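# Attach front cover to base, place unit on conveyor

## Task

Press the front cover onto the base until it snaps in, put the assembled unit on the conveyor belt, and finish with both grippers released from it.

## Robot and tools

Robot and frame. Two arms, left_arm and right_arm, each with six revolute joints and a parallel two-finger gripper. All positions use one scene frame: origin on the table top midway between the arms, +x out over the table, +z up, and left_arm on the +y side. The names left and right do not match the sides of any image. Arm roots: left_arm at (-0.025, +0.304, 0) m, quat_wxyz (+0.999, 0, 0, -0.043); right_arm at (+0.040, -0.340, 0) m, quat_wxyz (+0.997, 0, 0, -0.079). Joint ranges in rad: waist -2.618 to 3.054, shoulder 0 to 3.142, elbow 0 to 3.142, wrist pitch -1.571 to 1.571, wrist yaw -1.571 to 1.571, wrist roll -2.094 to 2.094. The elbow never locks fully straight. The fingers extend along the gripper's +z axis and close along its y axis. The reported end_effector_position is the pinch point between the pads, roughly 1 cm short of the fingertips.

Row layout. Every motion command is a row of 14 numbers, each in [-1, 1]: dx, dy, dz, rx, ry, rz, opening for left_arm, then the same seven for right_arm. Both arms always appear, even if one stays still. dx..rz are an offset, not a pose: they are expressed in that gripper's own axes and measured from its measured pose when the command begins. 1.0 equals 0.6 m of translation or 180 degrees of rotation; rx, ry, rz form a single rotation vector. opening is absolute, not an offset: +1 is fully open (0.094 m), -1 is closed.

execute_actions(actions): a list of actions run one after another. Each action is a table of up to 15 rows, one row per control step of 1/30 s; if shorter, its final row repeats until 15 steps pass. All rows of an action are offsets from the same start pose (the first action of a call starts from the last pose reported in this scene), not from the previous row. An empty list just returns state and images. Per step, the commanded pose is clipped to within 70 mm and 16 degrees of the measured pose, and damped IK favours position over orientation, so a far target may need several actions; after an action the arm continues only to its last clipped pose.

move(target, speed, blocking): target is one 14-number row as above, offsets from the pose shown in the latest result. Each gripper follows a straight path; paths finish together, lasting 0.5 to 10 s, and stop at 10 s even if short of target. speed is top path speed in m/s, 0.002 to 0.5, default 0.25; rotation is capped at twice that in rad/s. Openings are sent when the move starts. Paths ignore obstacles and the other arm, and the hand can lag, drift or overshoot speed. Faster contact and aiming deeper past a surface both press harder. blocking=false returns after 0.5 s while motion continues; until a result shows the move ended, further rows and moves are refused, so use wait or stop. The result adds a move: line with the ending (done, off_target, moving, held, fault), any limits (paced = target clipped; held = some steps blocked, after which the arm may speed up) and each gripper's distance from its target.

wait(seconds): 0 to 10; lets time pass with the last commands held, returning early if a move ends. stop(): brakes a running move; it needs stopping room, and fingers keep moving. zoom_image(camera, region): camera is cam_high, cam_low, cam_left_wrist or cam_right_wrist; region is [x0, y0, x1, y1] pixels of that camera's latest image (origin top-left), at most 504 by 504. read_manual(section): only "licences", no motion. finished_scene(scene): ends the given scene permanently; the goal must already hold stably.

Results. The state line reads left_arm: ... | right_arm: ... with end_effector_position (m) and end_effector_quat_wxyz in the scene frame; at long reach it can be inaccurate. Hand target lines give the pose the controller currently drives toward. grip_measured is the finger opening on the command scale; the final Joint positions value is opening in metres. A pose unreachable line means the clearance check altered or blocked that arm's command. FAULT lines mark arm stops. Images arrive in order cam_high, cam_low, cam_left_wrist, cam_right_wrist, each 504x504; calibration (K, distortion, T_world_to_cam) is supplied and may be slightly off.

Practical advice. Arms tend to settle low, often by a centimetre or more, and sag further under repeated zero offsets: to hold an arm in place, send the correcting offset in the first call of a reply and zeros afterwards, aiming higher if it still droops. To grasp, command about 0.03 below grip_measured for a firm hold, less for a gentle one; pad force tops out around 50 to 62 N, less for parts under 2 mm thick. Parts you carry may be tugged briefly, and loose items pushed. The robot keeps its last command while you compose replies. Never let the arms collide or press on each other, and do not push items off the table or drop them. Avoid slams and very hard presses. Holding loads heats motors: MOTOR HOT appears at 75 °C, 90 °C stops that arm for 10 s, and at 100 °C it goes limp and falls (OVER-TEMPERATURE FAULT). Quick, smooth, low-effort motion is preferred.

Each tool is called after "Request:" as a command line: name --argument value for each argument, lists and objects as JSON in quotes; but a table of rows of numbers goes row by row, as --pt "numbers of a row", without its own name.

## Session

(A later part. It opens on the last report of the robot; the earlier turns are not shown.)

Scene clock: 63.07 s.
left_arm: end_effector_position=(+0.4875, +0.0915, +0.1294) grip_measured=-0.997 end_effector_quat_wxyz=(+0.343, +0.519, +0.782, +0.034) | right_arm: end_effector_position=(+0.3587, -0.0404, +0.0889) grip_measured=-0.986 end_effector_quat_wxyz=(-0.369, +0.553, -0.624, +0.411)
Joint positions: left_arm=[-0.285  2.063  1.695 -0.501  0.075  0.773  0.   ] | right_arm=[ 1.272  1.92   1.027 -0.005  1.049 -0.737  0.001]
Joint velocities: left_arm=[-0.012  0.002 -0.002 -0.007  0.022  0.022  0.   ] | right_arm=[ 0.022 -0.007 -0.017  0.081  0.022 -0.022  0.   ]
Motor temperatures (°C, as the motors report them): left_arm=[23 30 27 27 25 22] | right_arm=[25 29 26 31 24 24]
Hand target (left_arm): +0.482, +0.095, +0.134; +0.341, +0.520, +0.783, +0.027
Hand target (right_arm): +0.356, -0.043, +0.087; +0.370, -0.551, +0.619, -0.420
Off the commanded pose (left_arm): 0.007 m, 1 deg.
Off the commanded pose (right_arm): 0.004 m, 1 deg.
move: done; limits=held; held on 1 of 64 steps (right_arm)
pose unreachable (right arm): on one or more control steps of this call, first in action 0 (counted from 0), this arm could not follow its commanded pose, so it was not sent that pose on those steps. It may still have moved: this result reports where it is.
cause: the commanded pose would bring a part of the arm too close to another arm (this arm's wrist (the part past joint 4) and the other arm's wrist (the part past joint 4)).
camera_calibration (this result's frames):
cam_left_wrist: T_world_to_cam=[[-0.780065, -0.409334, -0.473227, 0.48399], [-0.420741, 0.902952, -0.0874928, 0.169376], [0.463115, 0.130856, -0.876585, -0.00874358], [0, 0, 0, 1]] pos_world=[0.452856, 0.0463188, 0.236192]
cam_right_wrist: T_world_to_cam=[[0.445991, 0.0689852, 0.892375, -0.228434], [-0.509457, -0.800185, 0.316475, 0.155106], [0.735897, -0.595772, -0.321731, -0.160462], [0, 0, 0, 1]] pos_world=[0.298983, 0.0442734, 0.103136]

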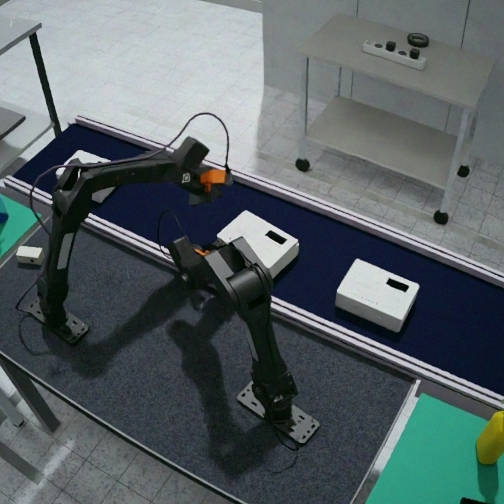

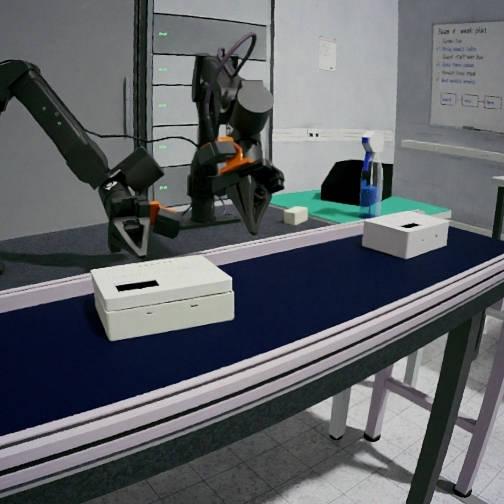

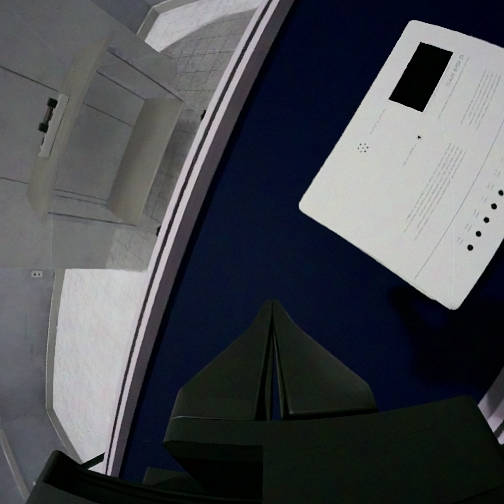

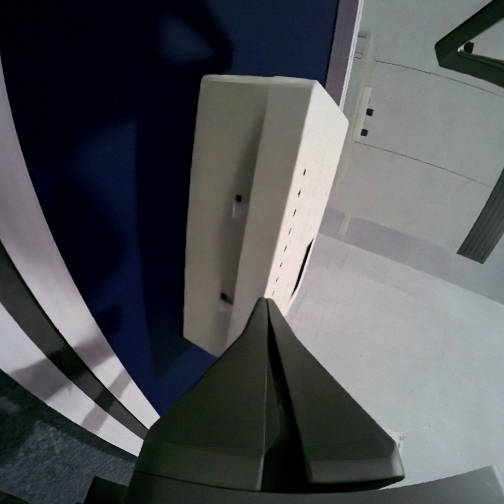

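Request:
move --target '[-0.143,-0.104,0.103,0,0,0,-1, 0.007,0.047,0.032,0,0,0,-1]' --speed 0.15

Scene clock: 64.93 s.
left_arm: end_effector_position=(+0.4909, -0.0282, +0.0937) grip_measured=-0.997 end_effector_quat_wxyz=(+0.344, +0.525, +0.778, +0.031) | right_arm: end_effector_position=(+0.3628, -0.0383, +0.0619) grip_measured=-0.986 end_effector_quat_wxyz=(-0.375, +0.553, -0.622, +0.408)
Joint positions: left_arm=[-0.504  2.334  1.99  -0.524 -0.056  0.618  0.   ] | right_arm=[ 1.263  1.995  0.989  0.142  1.038 -0.764  0.001]
Joint velocities: left_arm=[ 0.007  0.002 -0.012 -0.007 -0.007 -0.081  0.   ] | right_arm=[ 0.012 -0.012  0.012 -0.066  0.007 -0.051 -0.   ]
Motor temperatures (°C, as the motors report them): left_arm=[23 30 27 27 25 22] | right_arm=[25 29 26 31 24 24]
Hand target (left_arm): +0.493, -0.027, +0.097; +0.343, +0.519, +0.783, +0.034
Hand target (right_arm): +0.365, -0.045, +0.055; +0.369, -0.553, +0.624, -0.411
Off the commanded pose (left_arm): 0.007 m, 1 deg.
Off the commanded pose (right_arm): 0.010 m, 1 deg.
move: done
camera_calibration (this result's frames):
cam_left_wrist: T_world_to_cam=[[-0.786511, -0.396561, -0.473435, 0.424327], [-0.406049, 0.909663, -0.087394, 0.268783], [0.465323, 0.123501, -0.876483, -0.0272673], [0, 0, 0, 1]] pos_world=[0.455564, -0.0728628, 0.200482]
cam_right_wrist: T_world_to_cam=[[0.441051, 0.0651895, 0.895111, -0.204856], [-0.504, -0.807252, 0.307129, 0.165684], [0.742602, -0.586595, -0.323184, -0.172824], [0, 0, 0, 1]] pos_world=[0.302196, 0.0457256, 0.0766284]

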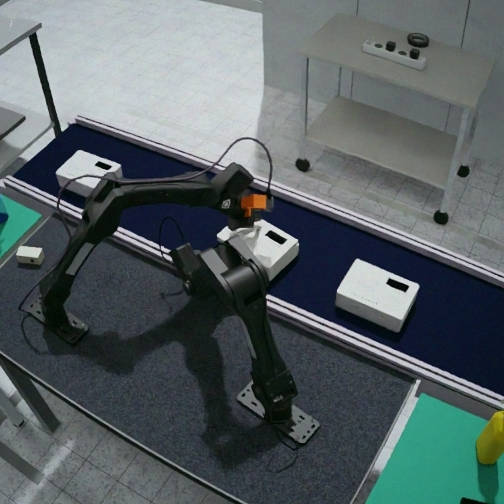

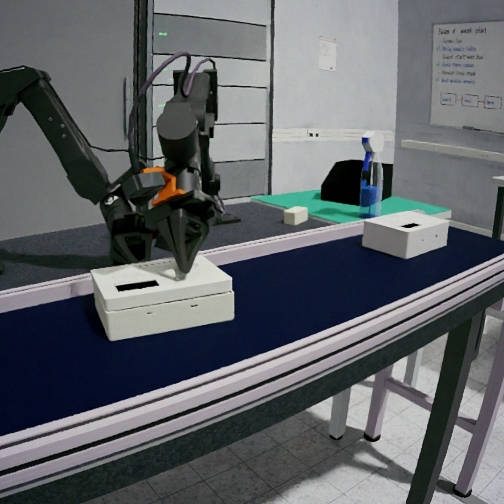

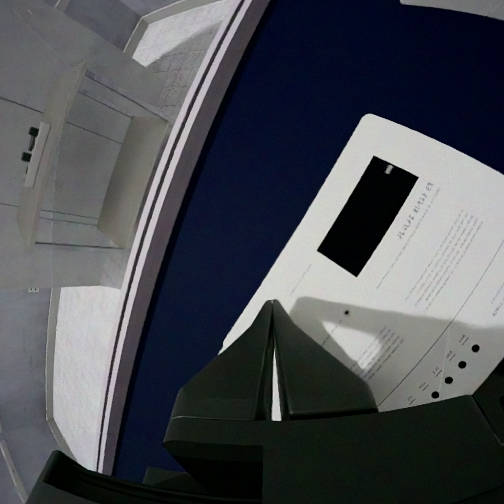

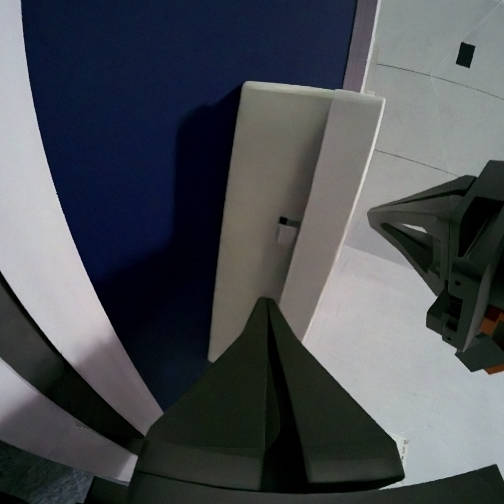

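Request:
move --target '[0.01,-0.005,0.045,0,0,0,-1, 0,0,0.045,0,0,0,-1]' --speed 0.03

Scene clock: 66.37 s.
left_arm: end_effector_position=(+0.5018, -0.0352, +0.0839) grip_measured=-0.997 end_effector_quat_wxyz=(+0.359, +0.522, +0.773, +0.032) | right_arm: end_effector_position=(+0.3645, -0.0327, +0.0604) grip_measured=-0.986 end_effector_quat_wxyz=(-0.366, +0.580, -0.599, +0.412)
Joint positions: left_arm=[-0.504  2.376  2.002 -0.462 -0.058  0.62   0.   ] | right_arm=[ 1.26   2.002  0.989  0.177  1.015 -0.859  0.001]
Joint velocities: left_arm=[ 0.012  0.007  0.007 -0.007 -0.022 -0.066 -0.   ] | right_arm=[-0.007 -0.002 -0.002  0.037 -0.066 -0.125  0.   ]
Motor temperatures (°C, as the motors report them): left_arm=[23 30 27 27 25 22] | right_arm=[25 29 26 31 24 24]
Hand target (left_arm): +0.502, -0.032, +0.069; +0.344, +0.525, +0.778, +0.031
Hand target (right_arm): +0.386, -0.042, +0.052; -0.373, +0.553, -0.623, +0.409
Off the commanded pose (left_arm): 0.015 m, 2 deg.
Off the commanded pose (right_arm): 0.026 m, 4 deg.
move: off_target (left_arm, right_arm)
camera_calibration (this result's frames):
cam_left_wrist: T_world_to_cam=[[-0.773057, -0.40424, -0.488849, 0.419731], [-0.4031, 0.908095, -0.113468, 0.279279], [0.489789, 0.109337, -0.864958, -0.0538093], [0, 0, 0, 1]] pos_world=[0.463408, -0.0780564, 0.190332]
cam_right_wrist: T_world_to_cam=[[0.445289, 0.134987, 0.885153, -0.203309], [-0.460703, -0.813132, 0.355766, 0.152612], [0.76777, -0.566212, -0.299889, -0.181206], [0, 0, 0, 1]] pos_world=[0.299965, 0.0489368, 0.0713241]

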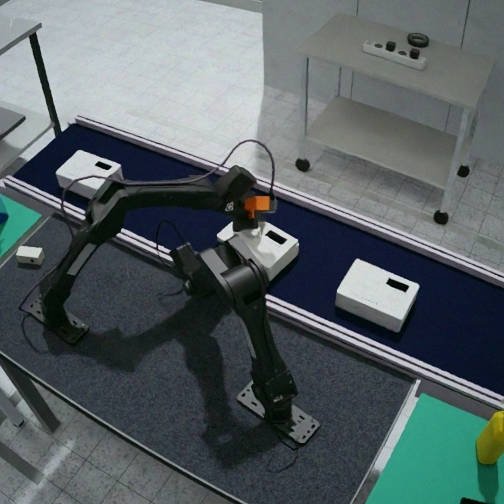

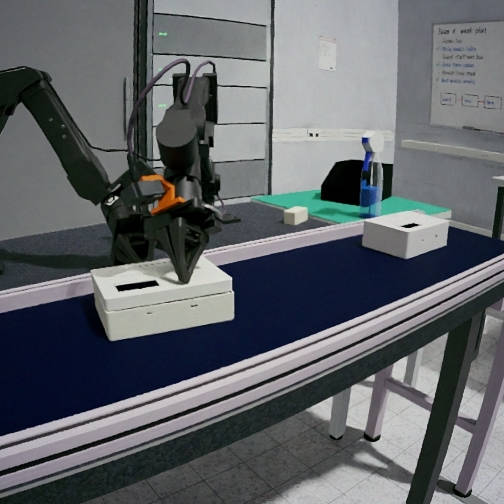

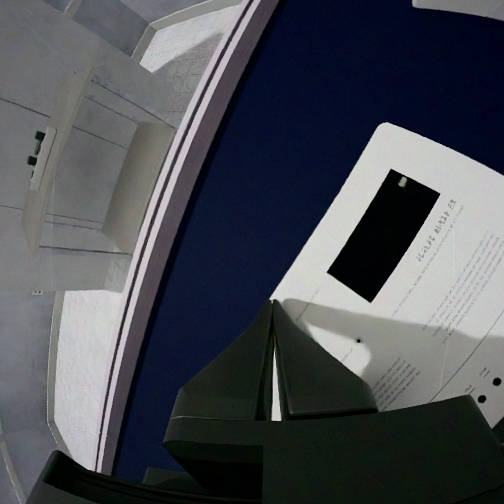

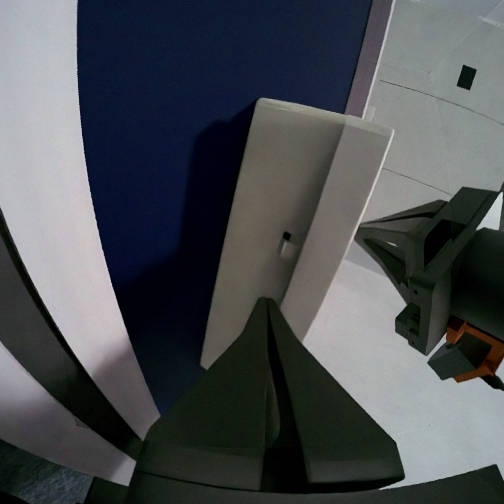

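Request:
move --target '[0.013,-0.01,0.019,0,0,0,-1, 0.018,-0.022,0.007,-0.12,0,0,-1]' --speed 0.1

Scene clock: 69.13 s.
left_arm: end_effector_position=(+0.5065, -0.0383, +0.0844) grip_measured=-0.997 end_effector_quat_wxyz=(+0.375, +0.518, +0.768, +0.033) | right_arm: end_effector_position=(+0.3690, -0.0445, +0.0565) grip_measured=-0.986 end_effector_quat_wxyz=(-0.254, +0.647, -0.647, +0.314)
Joint positions: left_arm=[-0.504  2.376  1.98  -0.405 -0.058  0.62   0.   ] | right_arm=[ 1.157  1.947  1.191 -0.356  0.719 -0.748  0.001]
Joint velocities: left_arm=[ 0.022 -0.022 -0.027  0.007 -0.007  0.007  0.001] | right_arm=[-0.012 -0.002  0.002 -0.037  0.037 -0.007  0.   ]
Motor temperatures (°C, as the motors report them): left_arm=[23 30 27 27 25 22] | right_arm=[25 29 26 31 24 24]
Hand target (left_arm): +0.502, -0.035, +0.069; +0.359, +0.522, +0.773, +0.032
Hand target (right_arm): +0.369, -0.045, +0.056; -0.254, +0.647, -0.647, +0.314
Off the commanded pose (left_arm): 0.017 m, 2 deg.
Off the commanded pose (right_arm): 0.015 m, 3 deg.
move: held (right_arm), off_target (left_arm); limits=held; held on 9 of 64 steps (right_arm), including the last (right_arm)
pose unreachable (right arm): on one or more control steps of this call, first in action 0 (counted from 0), this arm could not follow its commanded pose, so it was not sent that pose on those steps. On the call's last step it was still not sent that pose. It may still have moved: this result reports where it is.
cause: the commanded pose would bring a part of the arm too close to another arm (this arm's wrist (the part past joint 4) and the other arm's forearm (the part past joint 3)).
camera_calibration (this result's frames):
cam_left_wrist: T_world_to_cam=[[-0.758425, -0.414025, -0.503364, 0.415818], [-0.399315, 0.905563, -0.143187, 0.284582], [0.515111, 0.0924039, -0.852128, -0.0698097], [0, 0, 0, 1]] pos_world=[0.464965, -0.0790972, 0.19057]
cam_right_wrist: T_world_to_cam=[[0.714776, 0.154623, 0.682047, -0.287337], [-0.30865, -0.80539, 0.506046, 0.0822482], [0.62756, -0.572223, -0.527949, -0.128241], [0, 0, 0, 1]] pos_world=[0.311247, 0.0372879, 0.086651]

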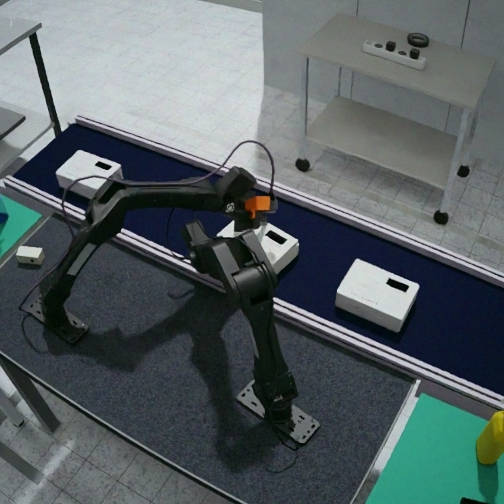

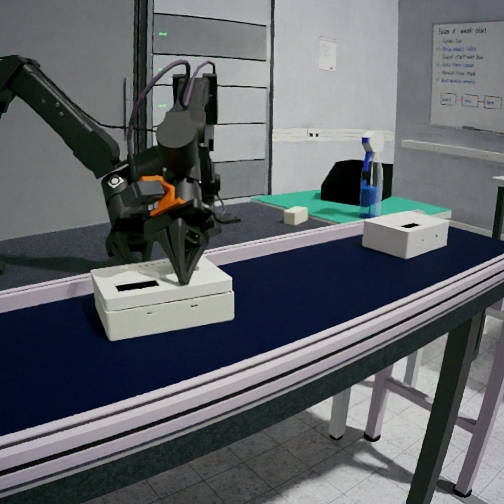

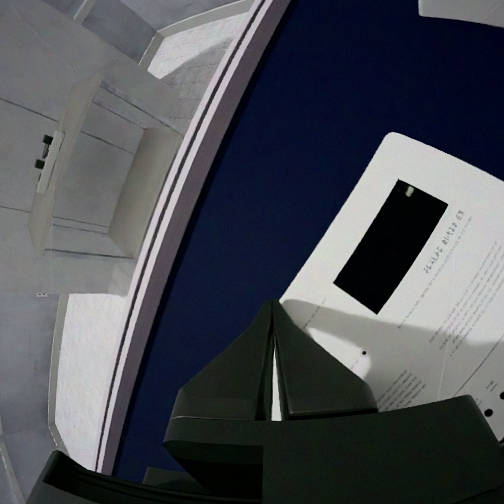

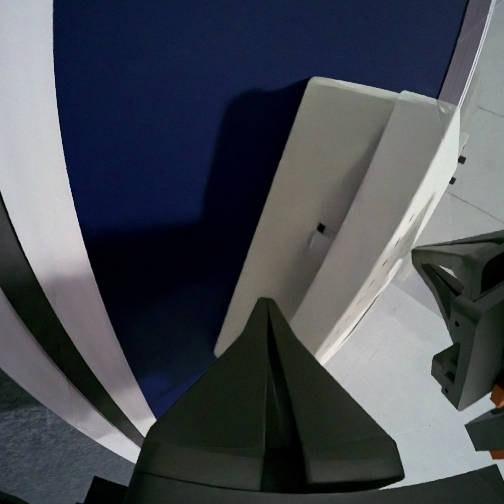

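Request:
move --target '[0.21,0.175,-0.237,0,0,0,-1, 0,-0.005,-0.005,0,0,0,-1]' --speed 0.25

Request:
move --target '[0,0,0,0,0,0,-1, 0,-0.028,0.022,0,0,0,-1]' --speed 0.03

Scene clock: 70.93 s.
left_arm: end_effector_position=(+0.4862, +0.1656, +0.1694) grip_measured=-0.997 end_effector_quat_wxyz=(+0.382, +0.510, +0.769, +0.046) | right_arm: end_effector_position=(+0.3687, -0.0451, +0.0561) grip_measured=-0.986 end_effector_quat_wxyz=(-0.252, +0.648, -0.647, +0.314)
Joint positions: left_arm=[-0.119  1.905  1.574 -0.468  0.185  0.891  0.   ] | right_arm=[ 1.157  1.947  1.191 -0.36   0.719 -0.748  0.001]
Joint velocities: left_arm=[-0.002  0.012  0.007 -0.051  0.066 -0.007  0.   ] | right_arm=[ 0.007 -0.002 -0.017  0.037 -0.051 -0.022 -0.001]
Motor temperatures (°C, as the motors report them): left_arm=[23 31 27 27 25 22] | right_arm=[25 29 26 31 24 24]
Hand target (left_arm): +0.478, +0.161, +0.168; +0.377, +0.517, +0.768, +0.033
Hand target (right_arm): +0.369, -0.044, +0.061; -0.254, +0.647, -0.647, +0.314
Off the commanded pose (left_arm): 0.011 m, 2 deg.
Off the commanded pose (right_arm): 0.005 m, 0 deg.
move: off_target (left_arm)
camera_calibration (this result's frames):
cam_left_wrist: T_world_to_cam=[[-0.736708, -0.42693, -0.524396, 0.522743], [-0.416132, 0.897495, -0.146073, 0.11403], [0.533005, 0.110605, -0.838851, -0.0198249], [0, 0, 0, 1]] pos_world=[0.443127, 0.123026, 0.274151]
cam_right_wrist: T_world_to_cam=[[0.716183, 0.156807, 0.680069, -0.28705], [-0.307601, -0.803762, 0.509263, 0.0813369], [0.626469, -0.573915, -0.527407, -0.128226], [0, 0, 0, 1]] pos_world=[0.310929, 0.0367959, 0.0861645]

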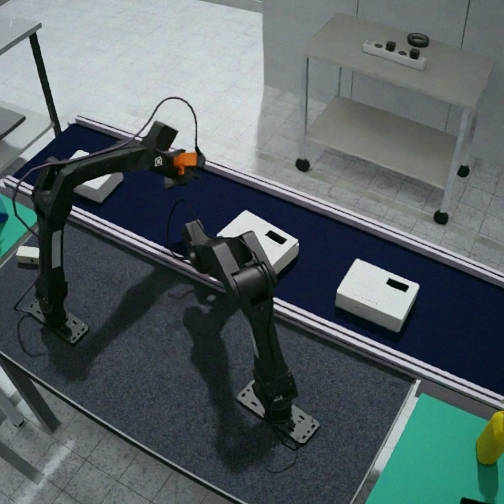

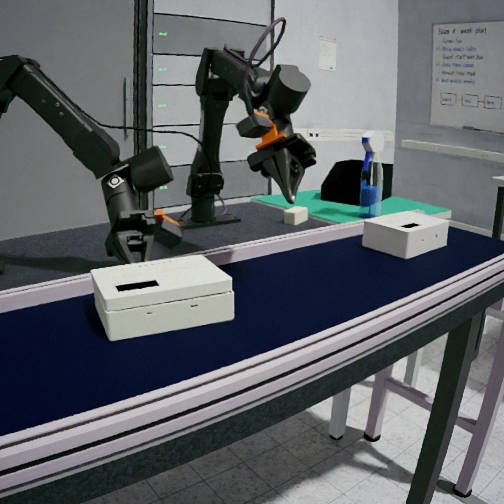

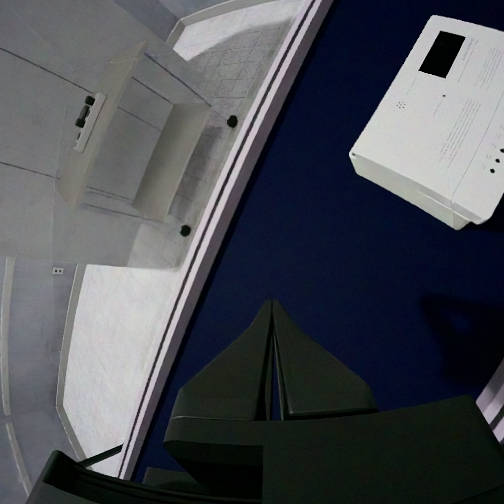

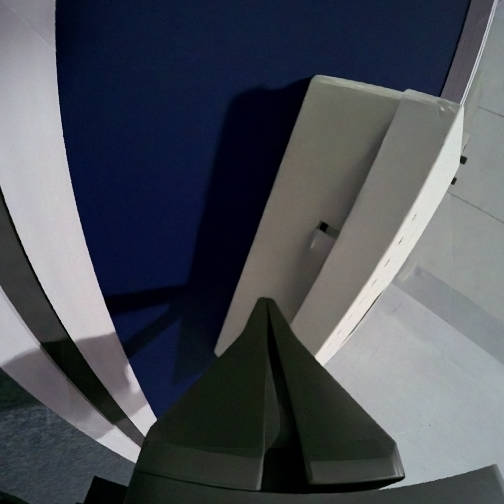

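Scene clock: 71.90 s.
left_arm: end_effector_position=(+0.4862, +0.1656, +0.1694) grip_measured=-0.997 end_effector_quat_wxyz=(+0.382, +0.510, +0.769, +0.046) | right_arm: end_effector_position=(+0.3784, -0.0506, +0.0530) grip_measured=-0.986 end_effector_quat_wxyz=(-0.240, +0.657, -0.641, +0.315)
Joint positions: left_arm=[-0.119  1.905  1.574 -0.468  0.185  0.891  0.   ] | right_arm=[ 1.125  1.961  1.205 -0.36   0.7   -0.798  0.001]
Joint velocities: left_arm=[ 0.002 -0.017  0.002  0.007 -0.081 -0.066  0.001] | right_arm=[-0.012 -0.007 -0.017  0.007 -0.022 -0.037 -0.   ]
Motor temperatures (°C, as the motors report them): left_arm=[23 30 27 27 25 22] | right_arm=[25 29 26 31 24 24]
Hand target (left_arm): +0.486, +0.166, +0.169; +0.382, +0.510, +0.769, +0.046
Hand target (right_arm): +0.389, -0.046, +0.059; -0.252, +0.648, -0.647, +0.314
Off the commanded pose (left_arm): 0.000 m, 0 deg.
Off the commanded pose (right_arm): 0.014 m, 2 deg.
move: off_target (right_arm)
camera_calibration (this result's frames):
cam_left_wrist: T_world_to_cam=[[-0.736708, -0.42693, -0.524396, 0.522743], [-0.416132, 0.897495, -0.146073, 0.11403], [0.533005, 0.110605, -0.838851, -0.0198249], [0, 0, 0, 1]] pos_world=[0.443127, 0.123026, 0.274151]
cam_right_wrist: T_world_to_cam=[[0.72656, 0.181516, 0.662694, -0.292828], [-0.290109, -0.793249, 0.535344, 0.0740684], [0.622855, -0.581212, -0.523683, -0.13831], [0, 0, 0, 1]] pos_world=[0.320392, 0.0315204, 0.0819725]

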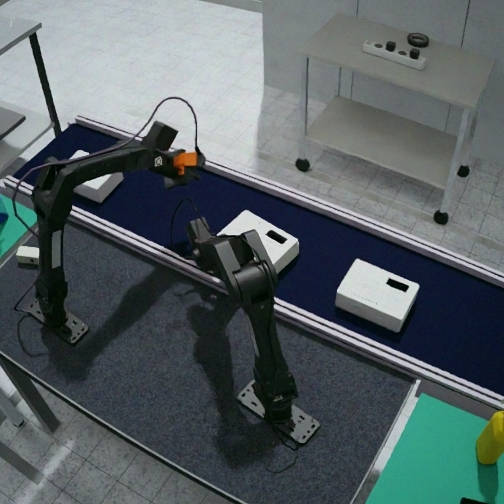

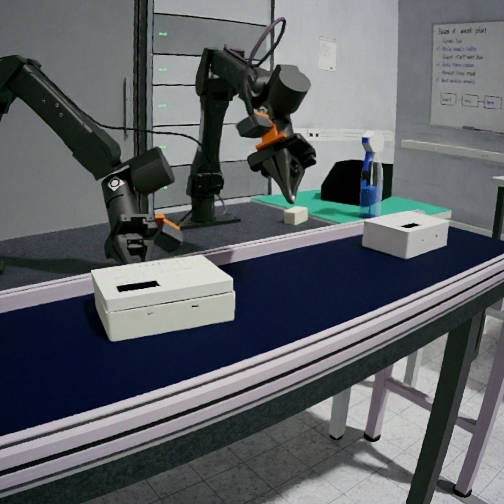

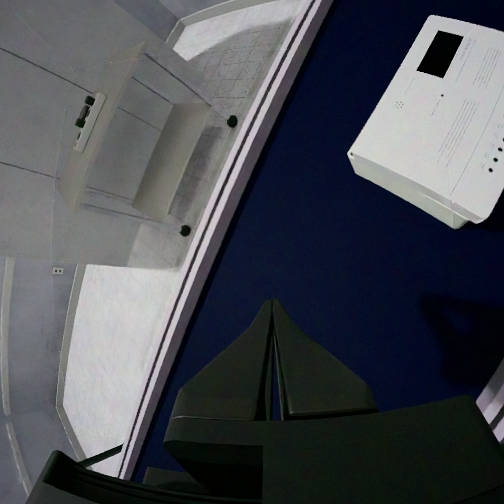

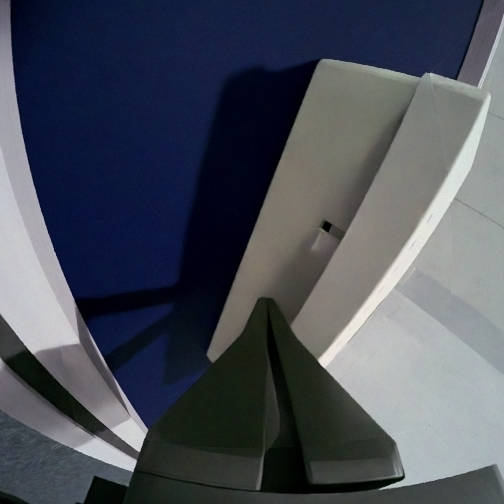

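Request:
move --target '[0,0,0,0,0,0,-1, 0.003,-0.04,-0.018,0,0,0,-1]' --speed 0.02

Scene clock: 73.60 s.
left_arm: end_effector_position=(+0.4862, +0.1656, +0.1694) grip_measured=-0.997 end_effector_quat_wxyz=(+0.382, +0.510, +0.769, +0.046) | right_arm: end_effector_position=(+0.3782, -0.0524, +0.0575) grip_measured=-0.986 end_effector_quat_wxyz=(-0.222, +0.669, -0.635, +0.316)
Joint positions: left_arm=[-0.119  1.905  1.574 -0.468  0.185  0.891  0.   ] | right_arm=[ 1.12   1.961  1.242 -0.428  0.692 -0.816  0.001]
Joint velocities: left_arm=[-0.007 -0.007 -0.007  0.007 -0.007  0.037 -0.001] | right_arm=[-0.002 -0.002  0.007 -0.007 -0.066 -0.051 -0.   ]
Motor temperatures (°C, as the motors report them): left_arm=[23 30 27 28 25 22] | right_arm=[25 29 26 31 24 24]
Hand target (left_arm): +0.486, +0.166, +0.169; +0.382, +0.510, +0.769, +0.046
Hand target (right_arm): +0.387, -0.051, +0.078; -0.240, +0.657, -0.641, +0.315
Off the commanded pose (left_arm): 0.000 m, 0 deg.
Off the commanded pose (right_arm): 0.022 m, 3 deg.
move: off_target (right_arm)
camera_calibration (this result's frames):
cam_left_wrist: T_world_to_cam=[[-0.736708, -0.42693, -0.524396, 0.522743], [-0.416132, 0.897495, -0.146073, 0.11403], [0.533005, 0.110605, -0.838851, -0.0198249], [0, 0, 0, 1]] pos_world=[0.443127, 0.123026, 0.274151]
cam_right_wrist: T_world_to_cam=[[0.741226, 0.212314, 0.636794, -0.29771], [-0.26673, -0.777392, 0.569663, 0.0601769], [0.615986, -0.592101, -0.519593, -0.135073], [0, 0, 0, 1]] pos_world=[0.319924, 0.0300122, 0.0851164]

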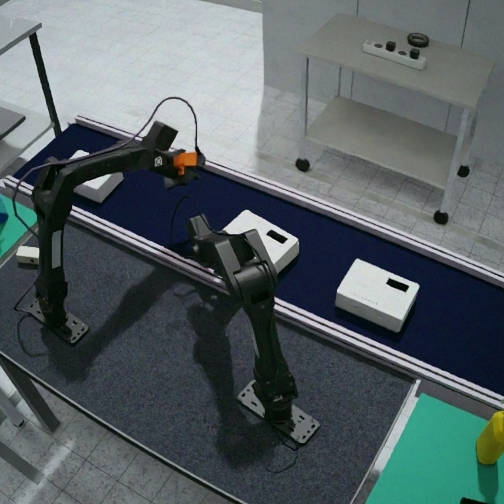

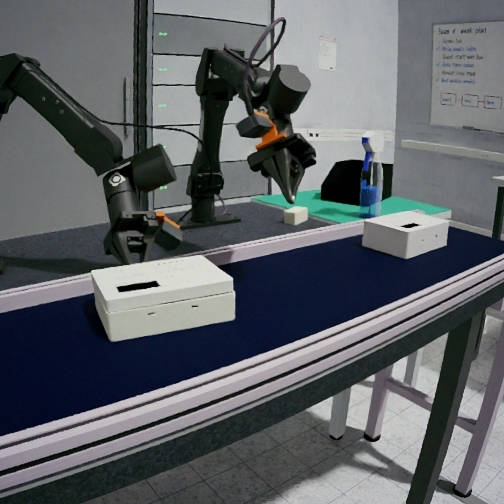

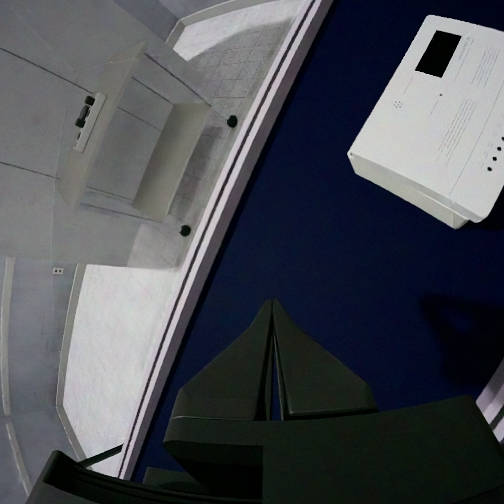

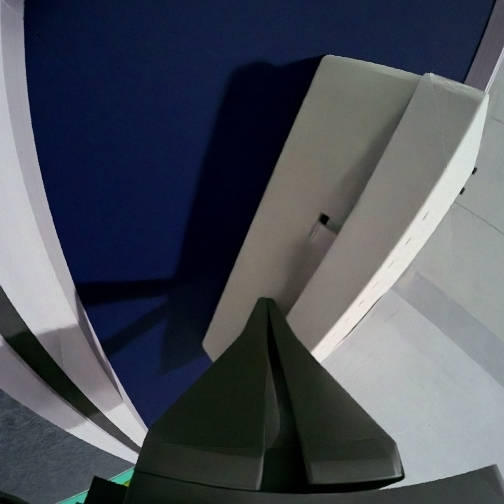

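Request:
move --target '[0,0,0,0,0,0,-1, 0.009,-0.052,-0.043,0,0,0,-1]' --speed 0.02

Scene clock: 76.00 s.
left_arm: end_effector_position=(+0.4862, +0.1656, +0.1694) grip_measured=-0.997 end_effector_quat_wxyz=(+0.382, +0.510, +0.769, +0.046) | right_arm: end_effector_position=(+0.3745, -0.0550, +0.0784) grip_measured=-0.986 end_effector_quat_wxyz=(-0.203, +0.680, -0.631, +0.314)
Joint positions: left_arm=[-0.119  1.905  1.574 -0.468  0.185  0.891  0.   ] | right_arm=[ 1.12   1.929  1.307 -0.562  0.681 -0.822  0.001]
Joint velocities: left_arm=[-0.012 -0.002  0.012  0.007 -0.007 -0.037  0.   ] | right_arm=[-0.002  0.007 -0.002 -0.022  0.081 -0.037  0.   ]
Motor temperatures (°C, as the motors report them): left_arm=[23 30 27 28 25 22] | right_arm=[25 29 26 31 24 24]
Hand target (left_arm): +0.486, +0.166, +0.169; +0.382, +0.510, +0.769, +0.046
Hand target (right_arm): +0.382, -0.053, +0.098; -0.222, +0.669, -0.635, +0.316
Off the commanded pose (left_arm): 0.000 m, 0 deg.
Off the commanded pose (right_arm): 0.021 m, 2 deg.
move: off_target (right_arm)
camera_calibration (this result's frames):
cam_left_wrist: T_world_to_cam=[[-0.736708, -0.42693, -0.524396, 0.522743], [-0.416132, 0.897495, -0.146073, 0.11403], [0.533005, 0.110605, -0.838851, -0.0198249], [0, 0, 0, 1]] pos_world=[0.443127, 0.123026, 0.274151]
cam_right_wrist: T_world_to_cam=[[0.75829, 0.23749, 0.607119, -0.310397], [-0.241874, -0.762322, 0.600302, 0.0343644], [0.605386, -0.602049, -0.520619, -0.119996], [0, 0, 0, 1]] pos_world=[0.316327, 0.0276698, 0.105347]

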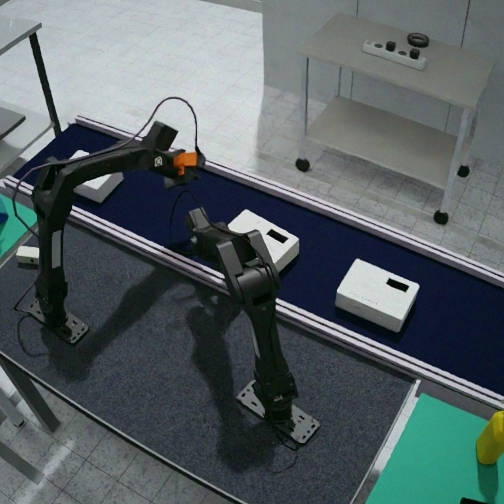

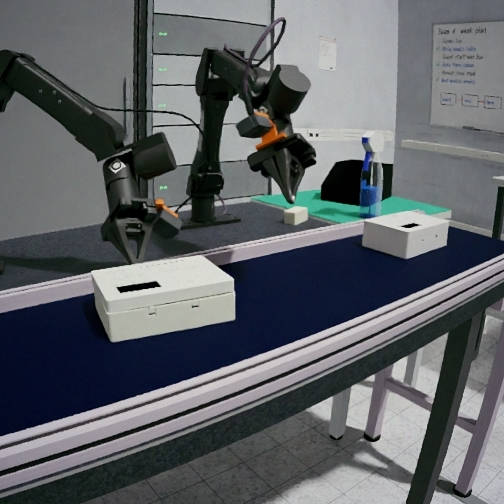

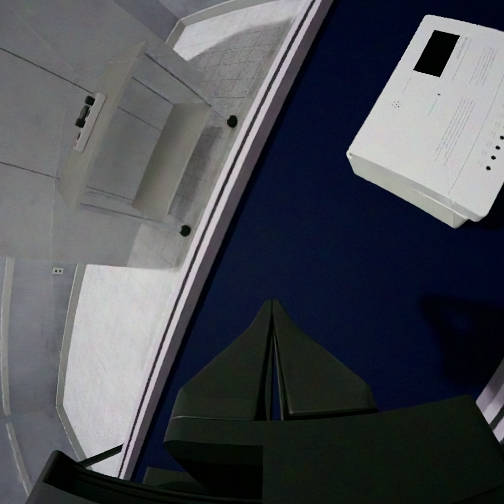

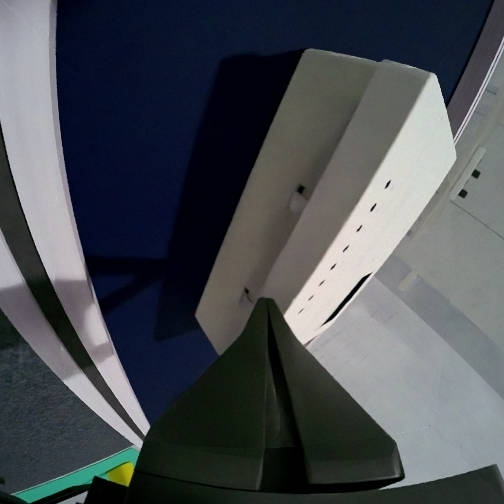

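Request:
zoom_image --camera "cam_low" --region '[70, 240, 250, 350]'

Request:
zoom_image --camera "cam_left_wrist" --region '[330, 100, 504, 240]'

Region (70, 240, 250, 350) of cam_low's 504x504 image, scaled by 2.800, with more detail than that image has.

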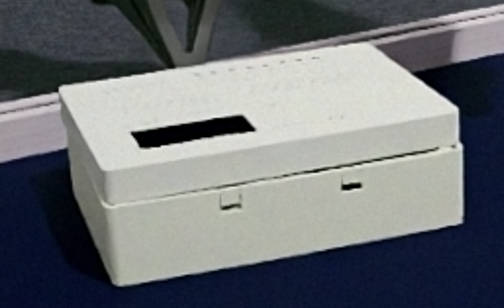

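Region (330, 100, 504, 240) of cam_left_wrist's 504x504 image, scaled by 2.897, with more detail than that image has; it fills the top 406 rows of this view, and the rest is white.

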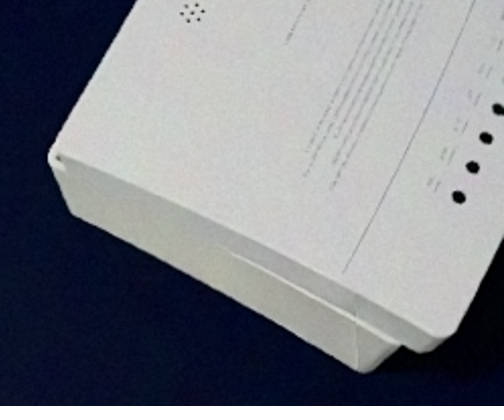

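Request:
move --target '[-0.092,-0.167,0.127,0.105,-0.089,0.137,-1, 0.217,-0.124,0,-0.199,-0.262,0.171,0.3]' --speed 0.25

Scene clock: 80.50 s.
left_arm: end_effector_position=(+0.4729, +0.0575, +0.0946) grip_measured=-0.997 end_effector_quat_wxyz=(+0.377, +0.713, +0.589, -0.057) | right_arm: end_effector_position=(+0.4276, -0.1795, +0.1396) grip_measured=+0.298 end_effector_quat_wxyz=(-0.287, +0.592, -0.720, -0.222)
Joint positions: left_arm=[-0.227  2.167  1.689 -0.451  0.482  1.286  0.   ] | right_arm=[ 0.275  1.851  1.475 -0.898 -0.692 -1.152  0.061]
Joint velocities: left_arm=[-0.002  0.007  0.007 -0.11  -0.007 -0.081  0.   ] | right_arm=[ 0.012  0.002 -0.002 -0.066  0.022 -0.007  0.001]
Motor temperatures (°C, as the motors report them): left_arm=[23 30 27 28 25 22] | right_arm=[25 29 27 31 24 24]
Hand target (left_arm): +0.469, +0.049, +0.097; +0.377, +0.717, +0.582, -0.071
Hand target (right_arm): +0.430, -0.177, +0.147; +0.295, -0.592, +0.713, +0.234
Off the commanded pose (left_arm): 0.011 m, 2 deg.
Off the commanded pose (right_arm): 0.012 m, 2 deg.
move: off_target (left_arm, right_arm)
camera_calibration (this result's frames):
cam_left_wrist: T_world_to_cam=[[-0.844154, 0.0570106, -0.53306, 0.451473], [0.147315, 0.98072, -0.128401, -0.0782819], [0.515462, -0.186918, -0.836277, -0.0383317], [0, 0, 0, 1]] pos_world=[0.412403, 0.043869, 0.198555]
cam_right_wrist: T_world_to_cam=[[0.995171, -0.0734049, 0.0651703, -0.439706], [-0.0589723, -0.977841, -0.200871, -0.0895204], [0.0784711, 0.196058, -0.977448, 0.23715], [0, 0, 0, 1]] pos_world=[0.413694, -0.166308, 0.242476]

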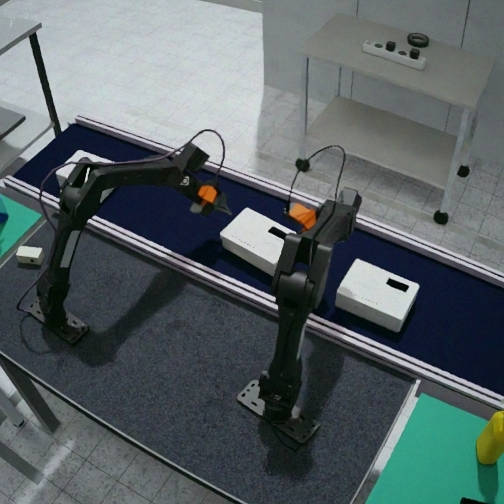

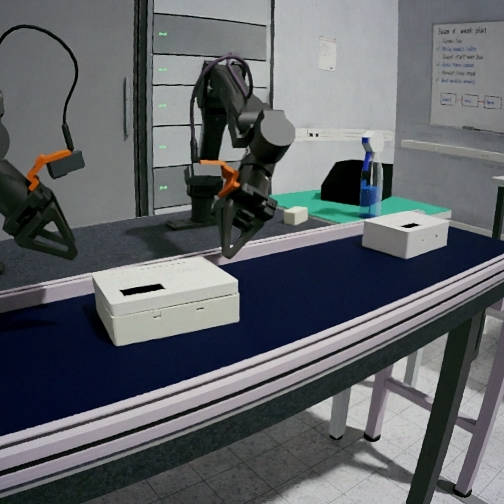

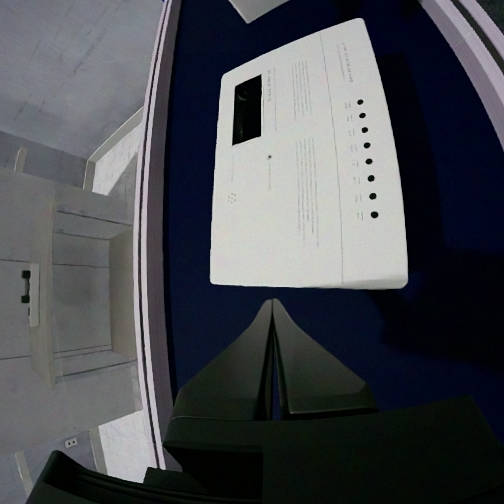

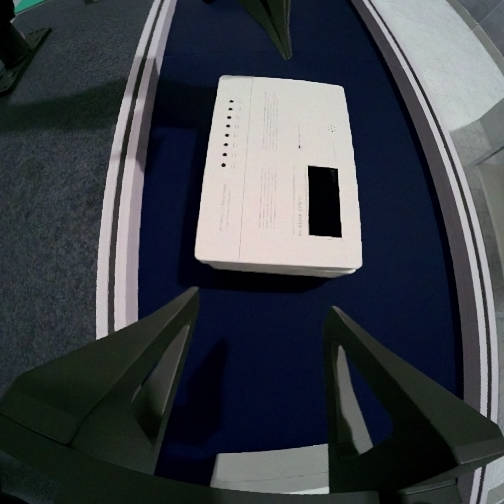

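Request:
zoom_image --camera "cam_low" --region '[70, 240, 250, 355]'

Request:
zoom_image --camera "cam_high" --region '[200, 190, 320, 290]'

Region (70, 240, 250, 355) of cam_low's 504x504 image, scaled by 2.800, with more detail than that image has; it fills the top 322 rows of this view, and the rest is white.

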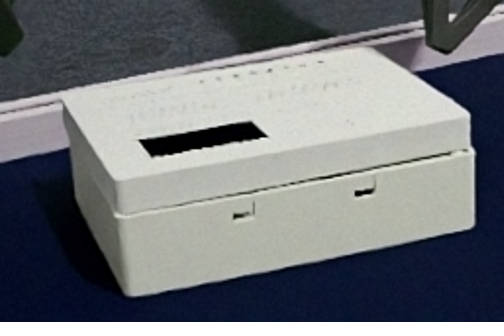

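Region (200, 190, 320, 290) of cam_high's 504x504 image, scaled by 4.200, with more detail than that image has.

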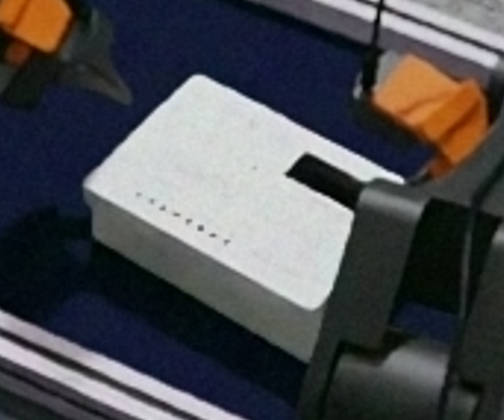

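Request:
move --target '[0.033,-0.03,0.0125,0,0,0,-1, 0.064,-0.024,0.092,-0.019,0,-0.02,0.3]' --speed 0.12

Scene clock: 82.63 s.
left_arm: end_effector_position=(+0.4648, +0.0668, +0.0660) grip_measured=-0.997 end_effector_quat_wxyz=(+0.369, +0.715, +0.591, -0.057) | right_arm: end_effector_position=(+0.4489, -0.1773, +0.0760) grip_measured=+0.298 end_effector_quat_wxyz=(-0.274, +0.620, -0.700, -0.224)
Joint positions: left_arm=[-0.215  2.167  1.582 -0.364  0.482  1.302  0.   ] | right_arm=[ 0.275  2.028  1.475 -0.781 -0.69  -1.248  0.061]
Joint velocities: left_arm=[ 0.002 -0.017 -0.007 -0.037  0.095 -0.007 -0.001] | right_arm=[-0.002  0.002  0.002  0.007  0.007  0.037  0.   ]
Motor temperatures (°C, as the motors report them): left_arm=[23 30 27 28 25 22] | right_arm=[25 29 27 31 24 24]
Hand target (left_arm): +0.466, +0.069, +0.071; +0.377, +0.713, +0.589, -0.057
Hand target (right_arm): +0.444, -0.173, +0.073; +0.276, -0.622, +0.694, +0.235
Off the commanded pose (left_arm): 0.005 m, 1 deg.
Off the commanded pose (right_arm): 0.006 m, 1 deg.
move: done
camera_calibration (this result's frames):
cam_left_wrist: T_world_to_cam=[[-0.849482, 0.0630209, -0.52384, 0.430227], [0.145721, 0.982247, -0.118137, -0.0899444], [0.507095, -0.17669, -0.843585, -0.0526467], [0, 0, 0, 1]] pos_world=[0.405274, 0.0519322, 0.170332]
cam_right_wrist: T_world_to_cam=[[0.997624, -0.00176123, 0.0688742, -0.445355], [0.0107378, -0.983483, -0.180684, -0.132641], [0.0680548, 0.180994, -0.981127, 0.175125], [0, 0, 0, 1]] pos_world=[0.433803, -0.162931, 0.178527]

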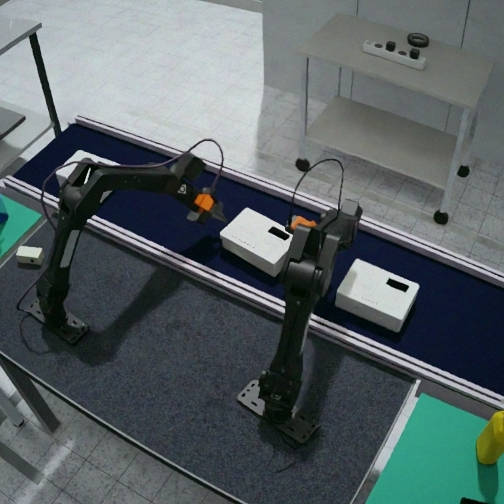

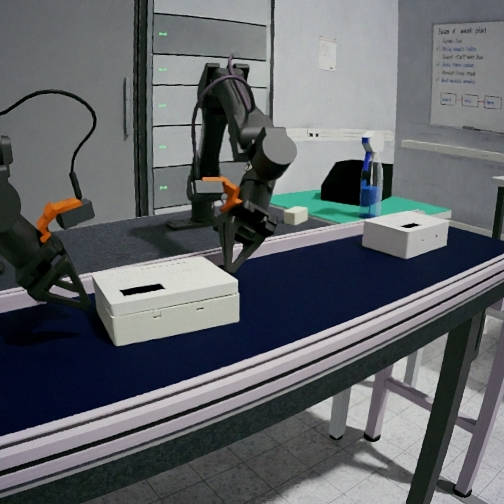

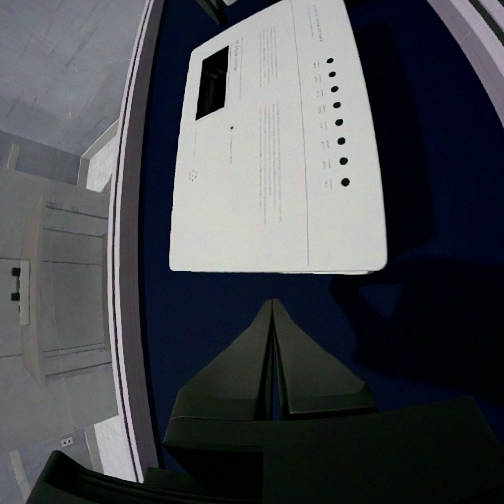

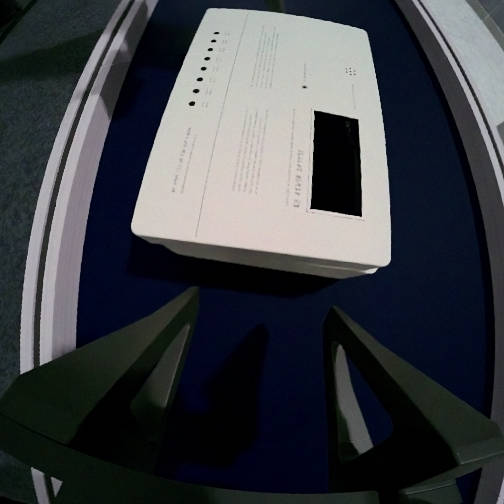

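Request:
move --target '[-0.042,0.003,0.014,0,0,0,-1, -0.036,0.001,0.04,0,0,0,0.3]' --speed 0.04

Scene clock: 84.07 s.
left_arm: end_effector_position=(+0.4640, +0.0536, +0.0685) grip_measured=-0.997 end_effector_quat_wxyz=(+0.365, +0.713, +0.597, -0.046) | right_arm: end_effector_position=(+0.4502, -0.1574, +0.0701) grip_measured=+0.298 end_effector_quat_wxyz=(-0.265, +0.617, -0.709, -0.216)
Joint positions: left_arm=[-0.253  2.167  1.596 -0.363  0.434  1.265  0.   ] | right_arm=[ 0.333  2.038  1.475 -0.732 -0.65  -1.166  0.061]
Joint velocities: left_arm=[ 0.002 -0.017 -0.022  0.037 -0.037 -0.066  0.   ] | right_arm=[ 0.007 -0.017  0.002 -0.037 -0.037  0.007 -0.001]
Motor temperatures (°C, as the motors report them): left_arm=[23 30 27 28 25 22] | right_arm=[25 29 27 31 24 24]
Hand target (left_arm): +0.462, +0.041, +0.073; +0.369, +0.715, +0.592, -0.057
Hand target (right_arm): +0.453, -0.145, +0.073; +0.274, -0.620, +0.700, +0.224
Off the commanded pose (left_arm): 0.013 m, 1 deg.
Off the commanded pose (right_arm): 0.012 m, 2 deg.
move: off_target (left_arm, right_arm)
camera_calibration (this result's frames):
cam_left_wrist: T_world_to_cam=[[-0.847706, 0.0580709, -0.527278, 0.431403], [0.129225, 0.986652, -0.0990924, -0.0704656], [0.514485, -0.152139, -0.843895, -0.0572066], [0, 0, 0, 1]] pos_world=[0.404241, 0.0357697, 0.17221]
cam_right_wrist: T_world_to_cam=[[0.998091, -0.0142222, 0.0600976, -0.447671], [-0.00463823, -0.987636, -0.156695, -0.109621], [0.0615831, 0.156117, -0.985817, 0.164921], [0, 0, 0, 1]] pos_world=[0.436152, -0.14038, 0.172309]

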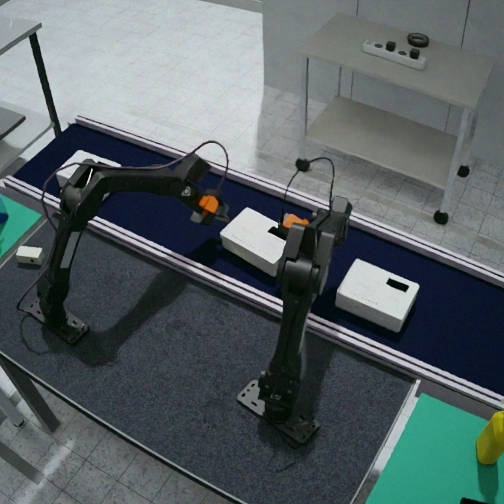

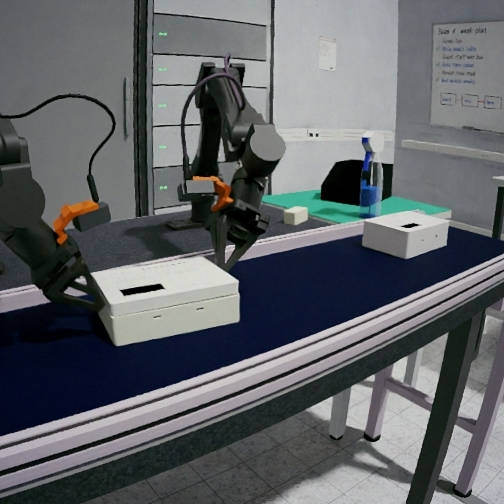

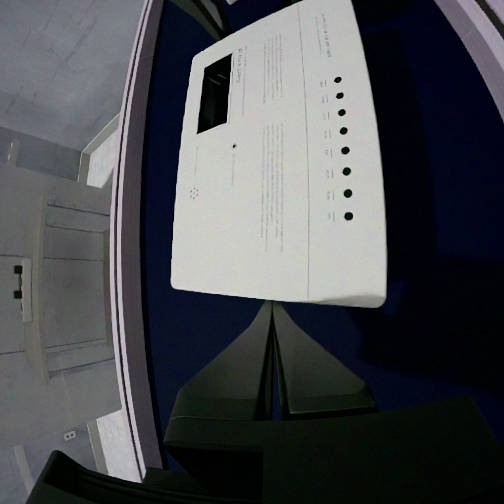

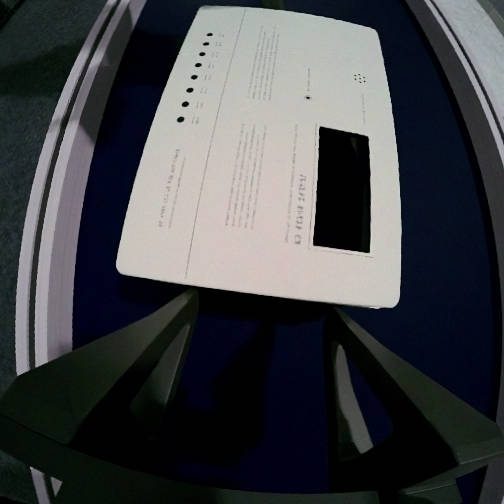

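Request:
zoom_image --camera "cam_low" --region '[30, 230, 260, 355]'

Region (30, 230, 260, 355) of cam_low's 504x504 image, scaled by 2.191, with more detail than that image has; it fills the top 274 rows of this view, and the rest is white.

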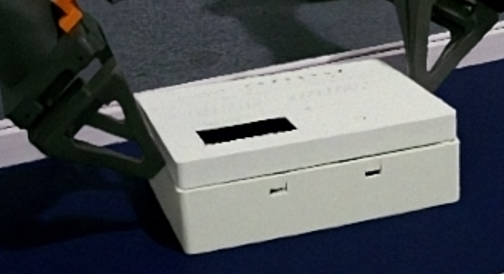

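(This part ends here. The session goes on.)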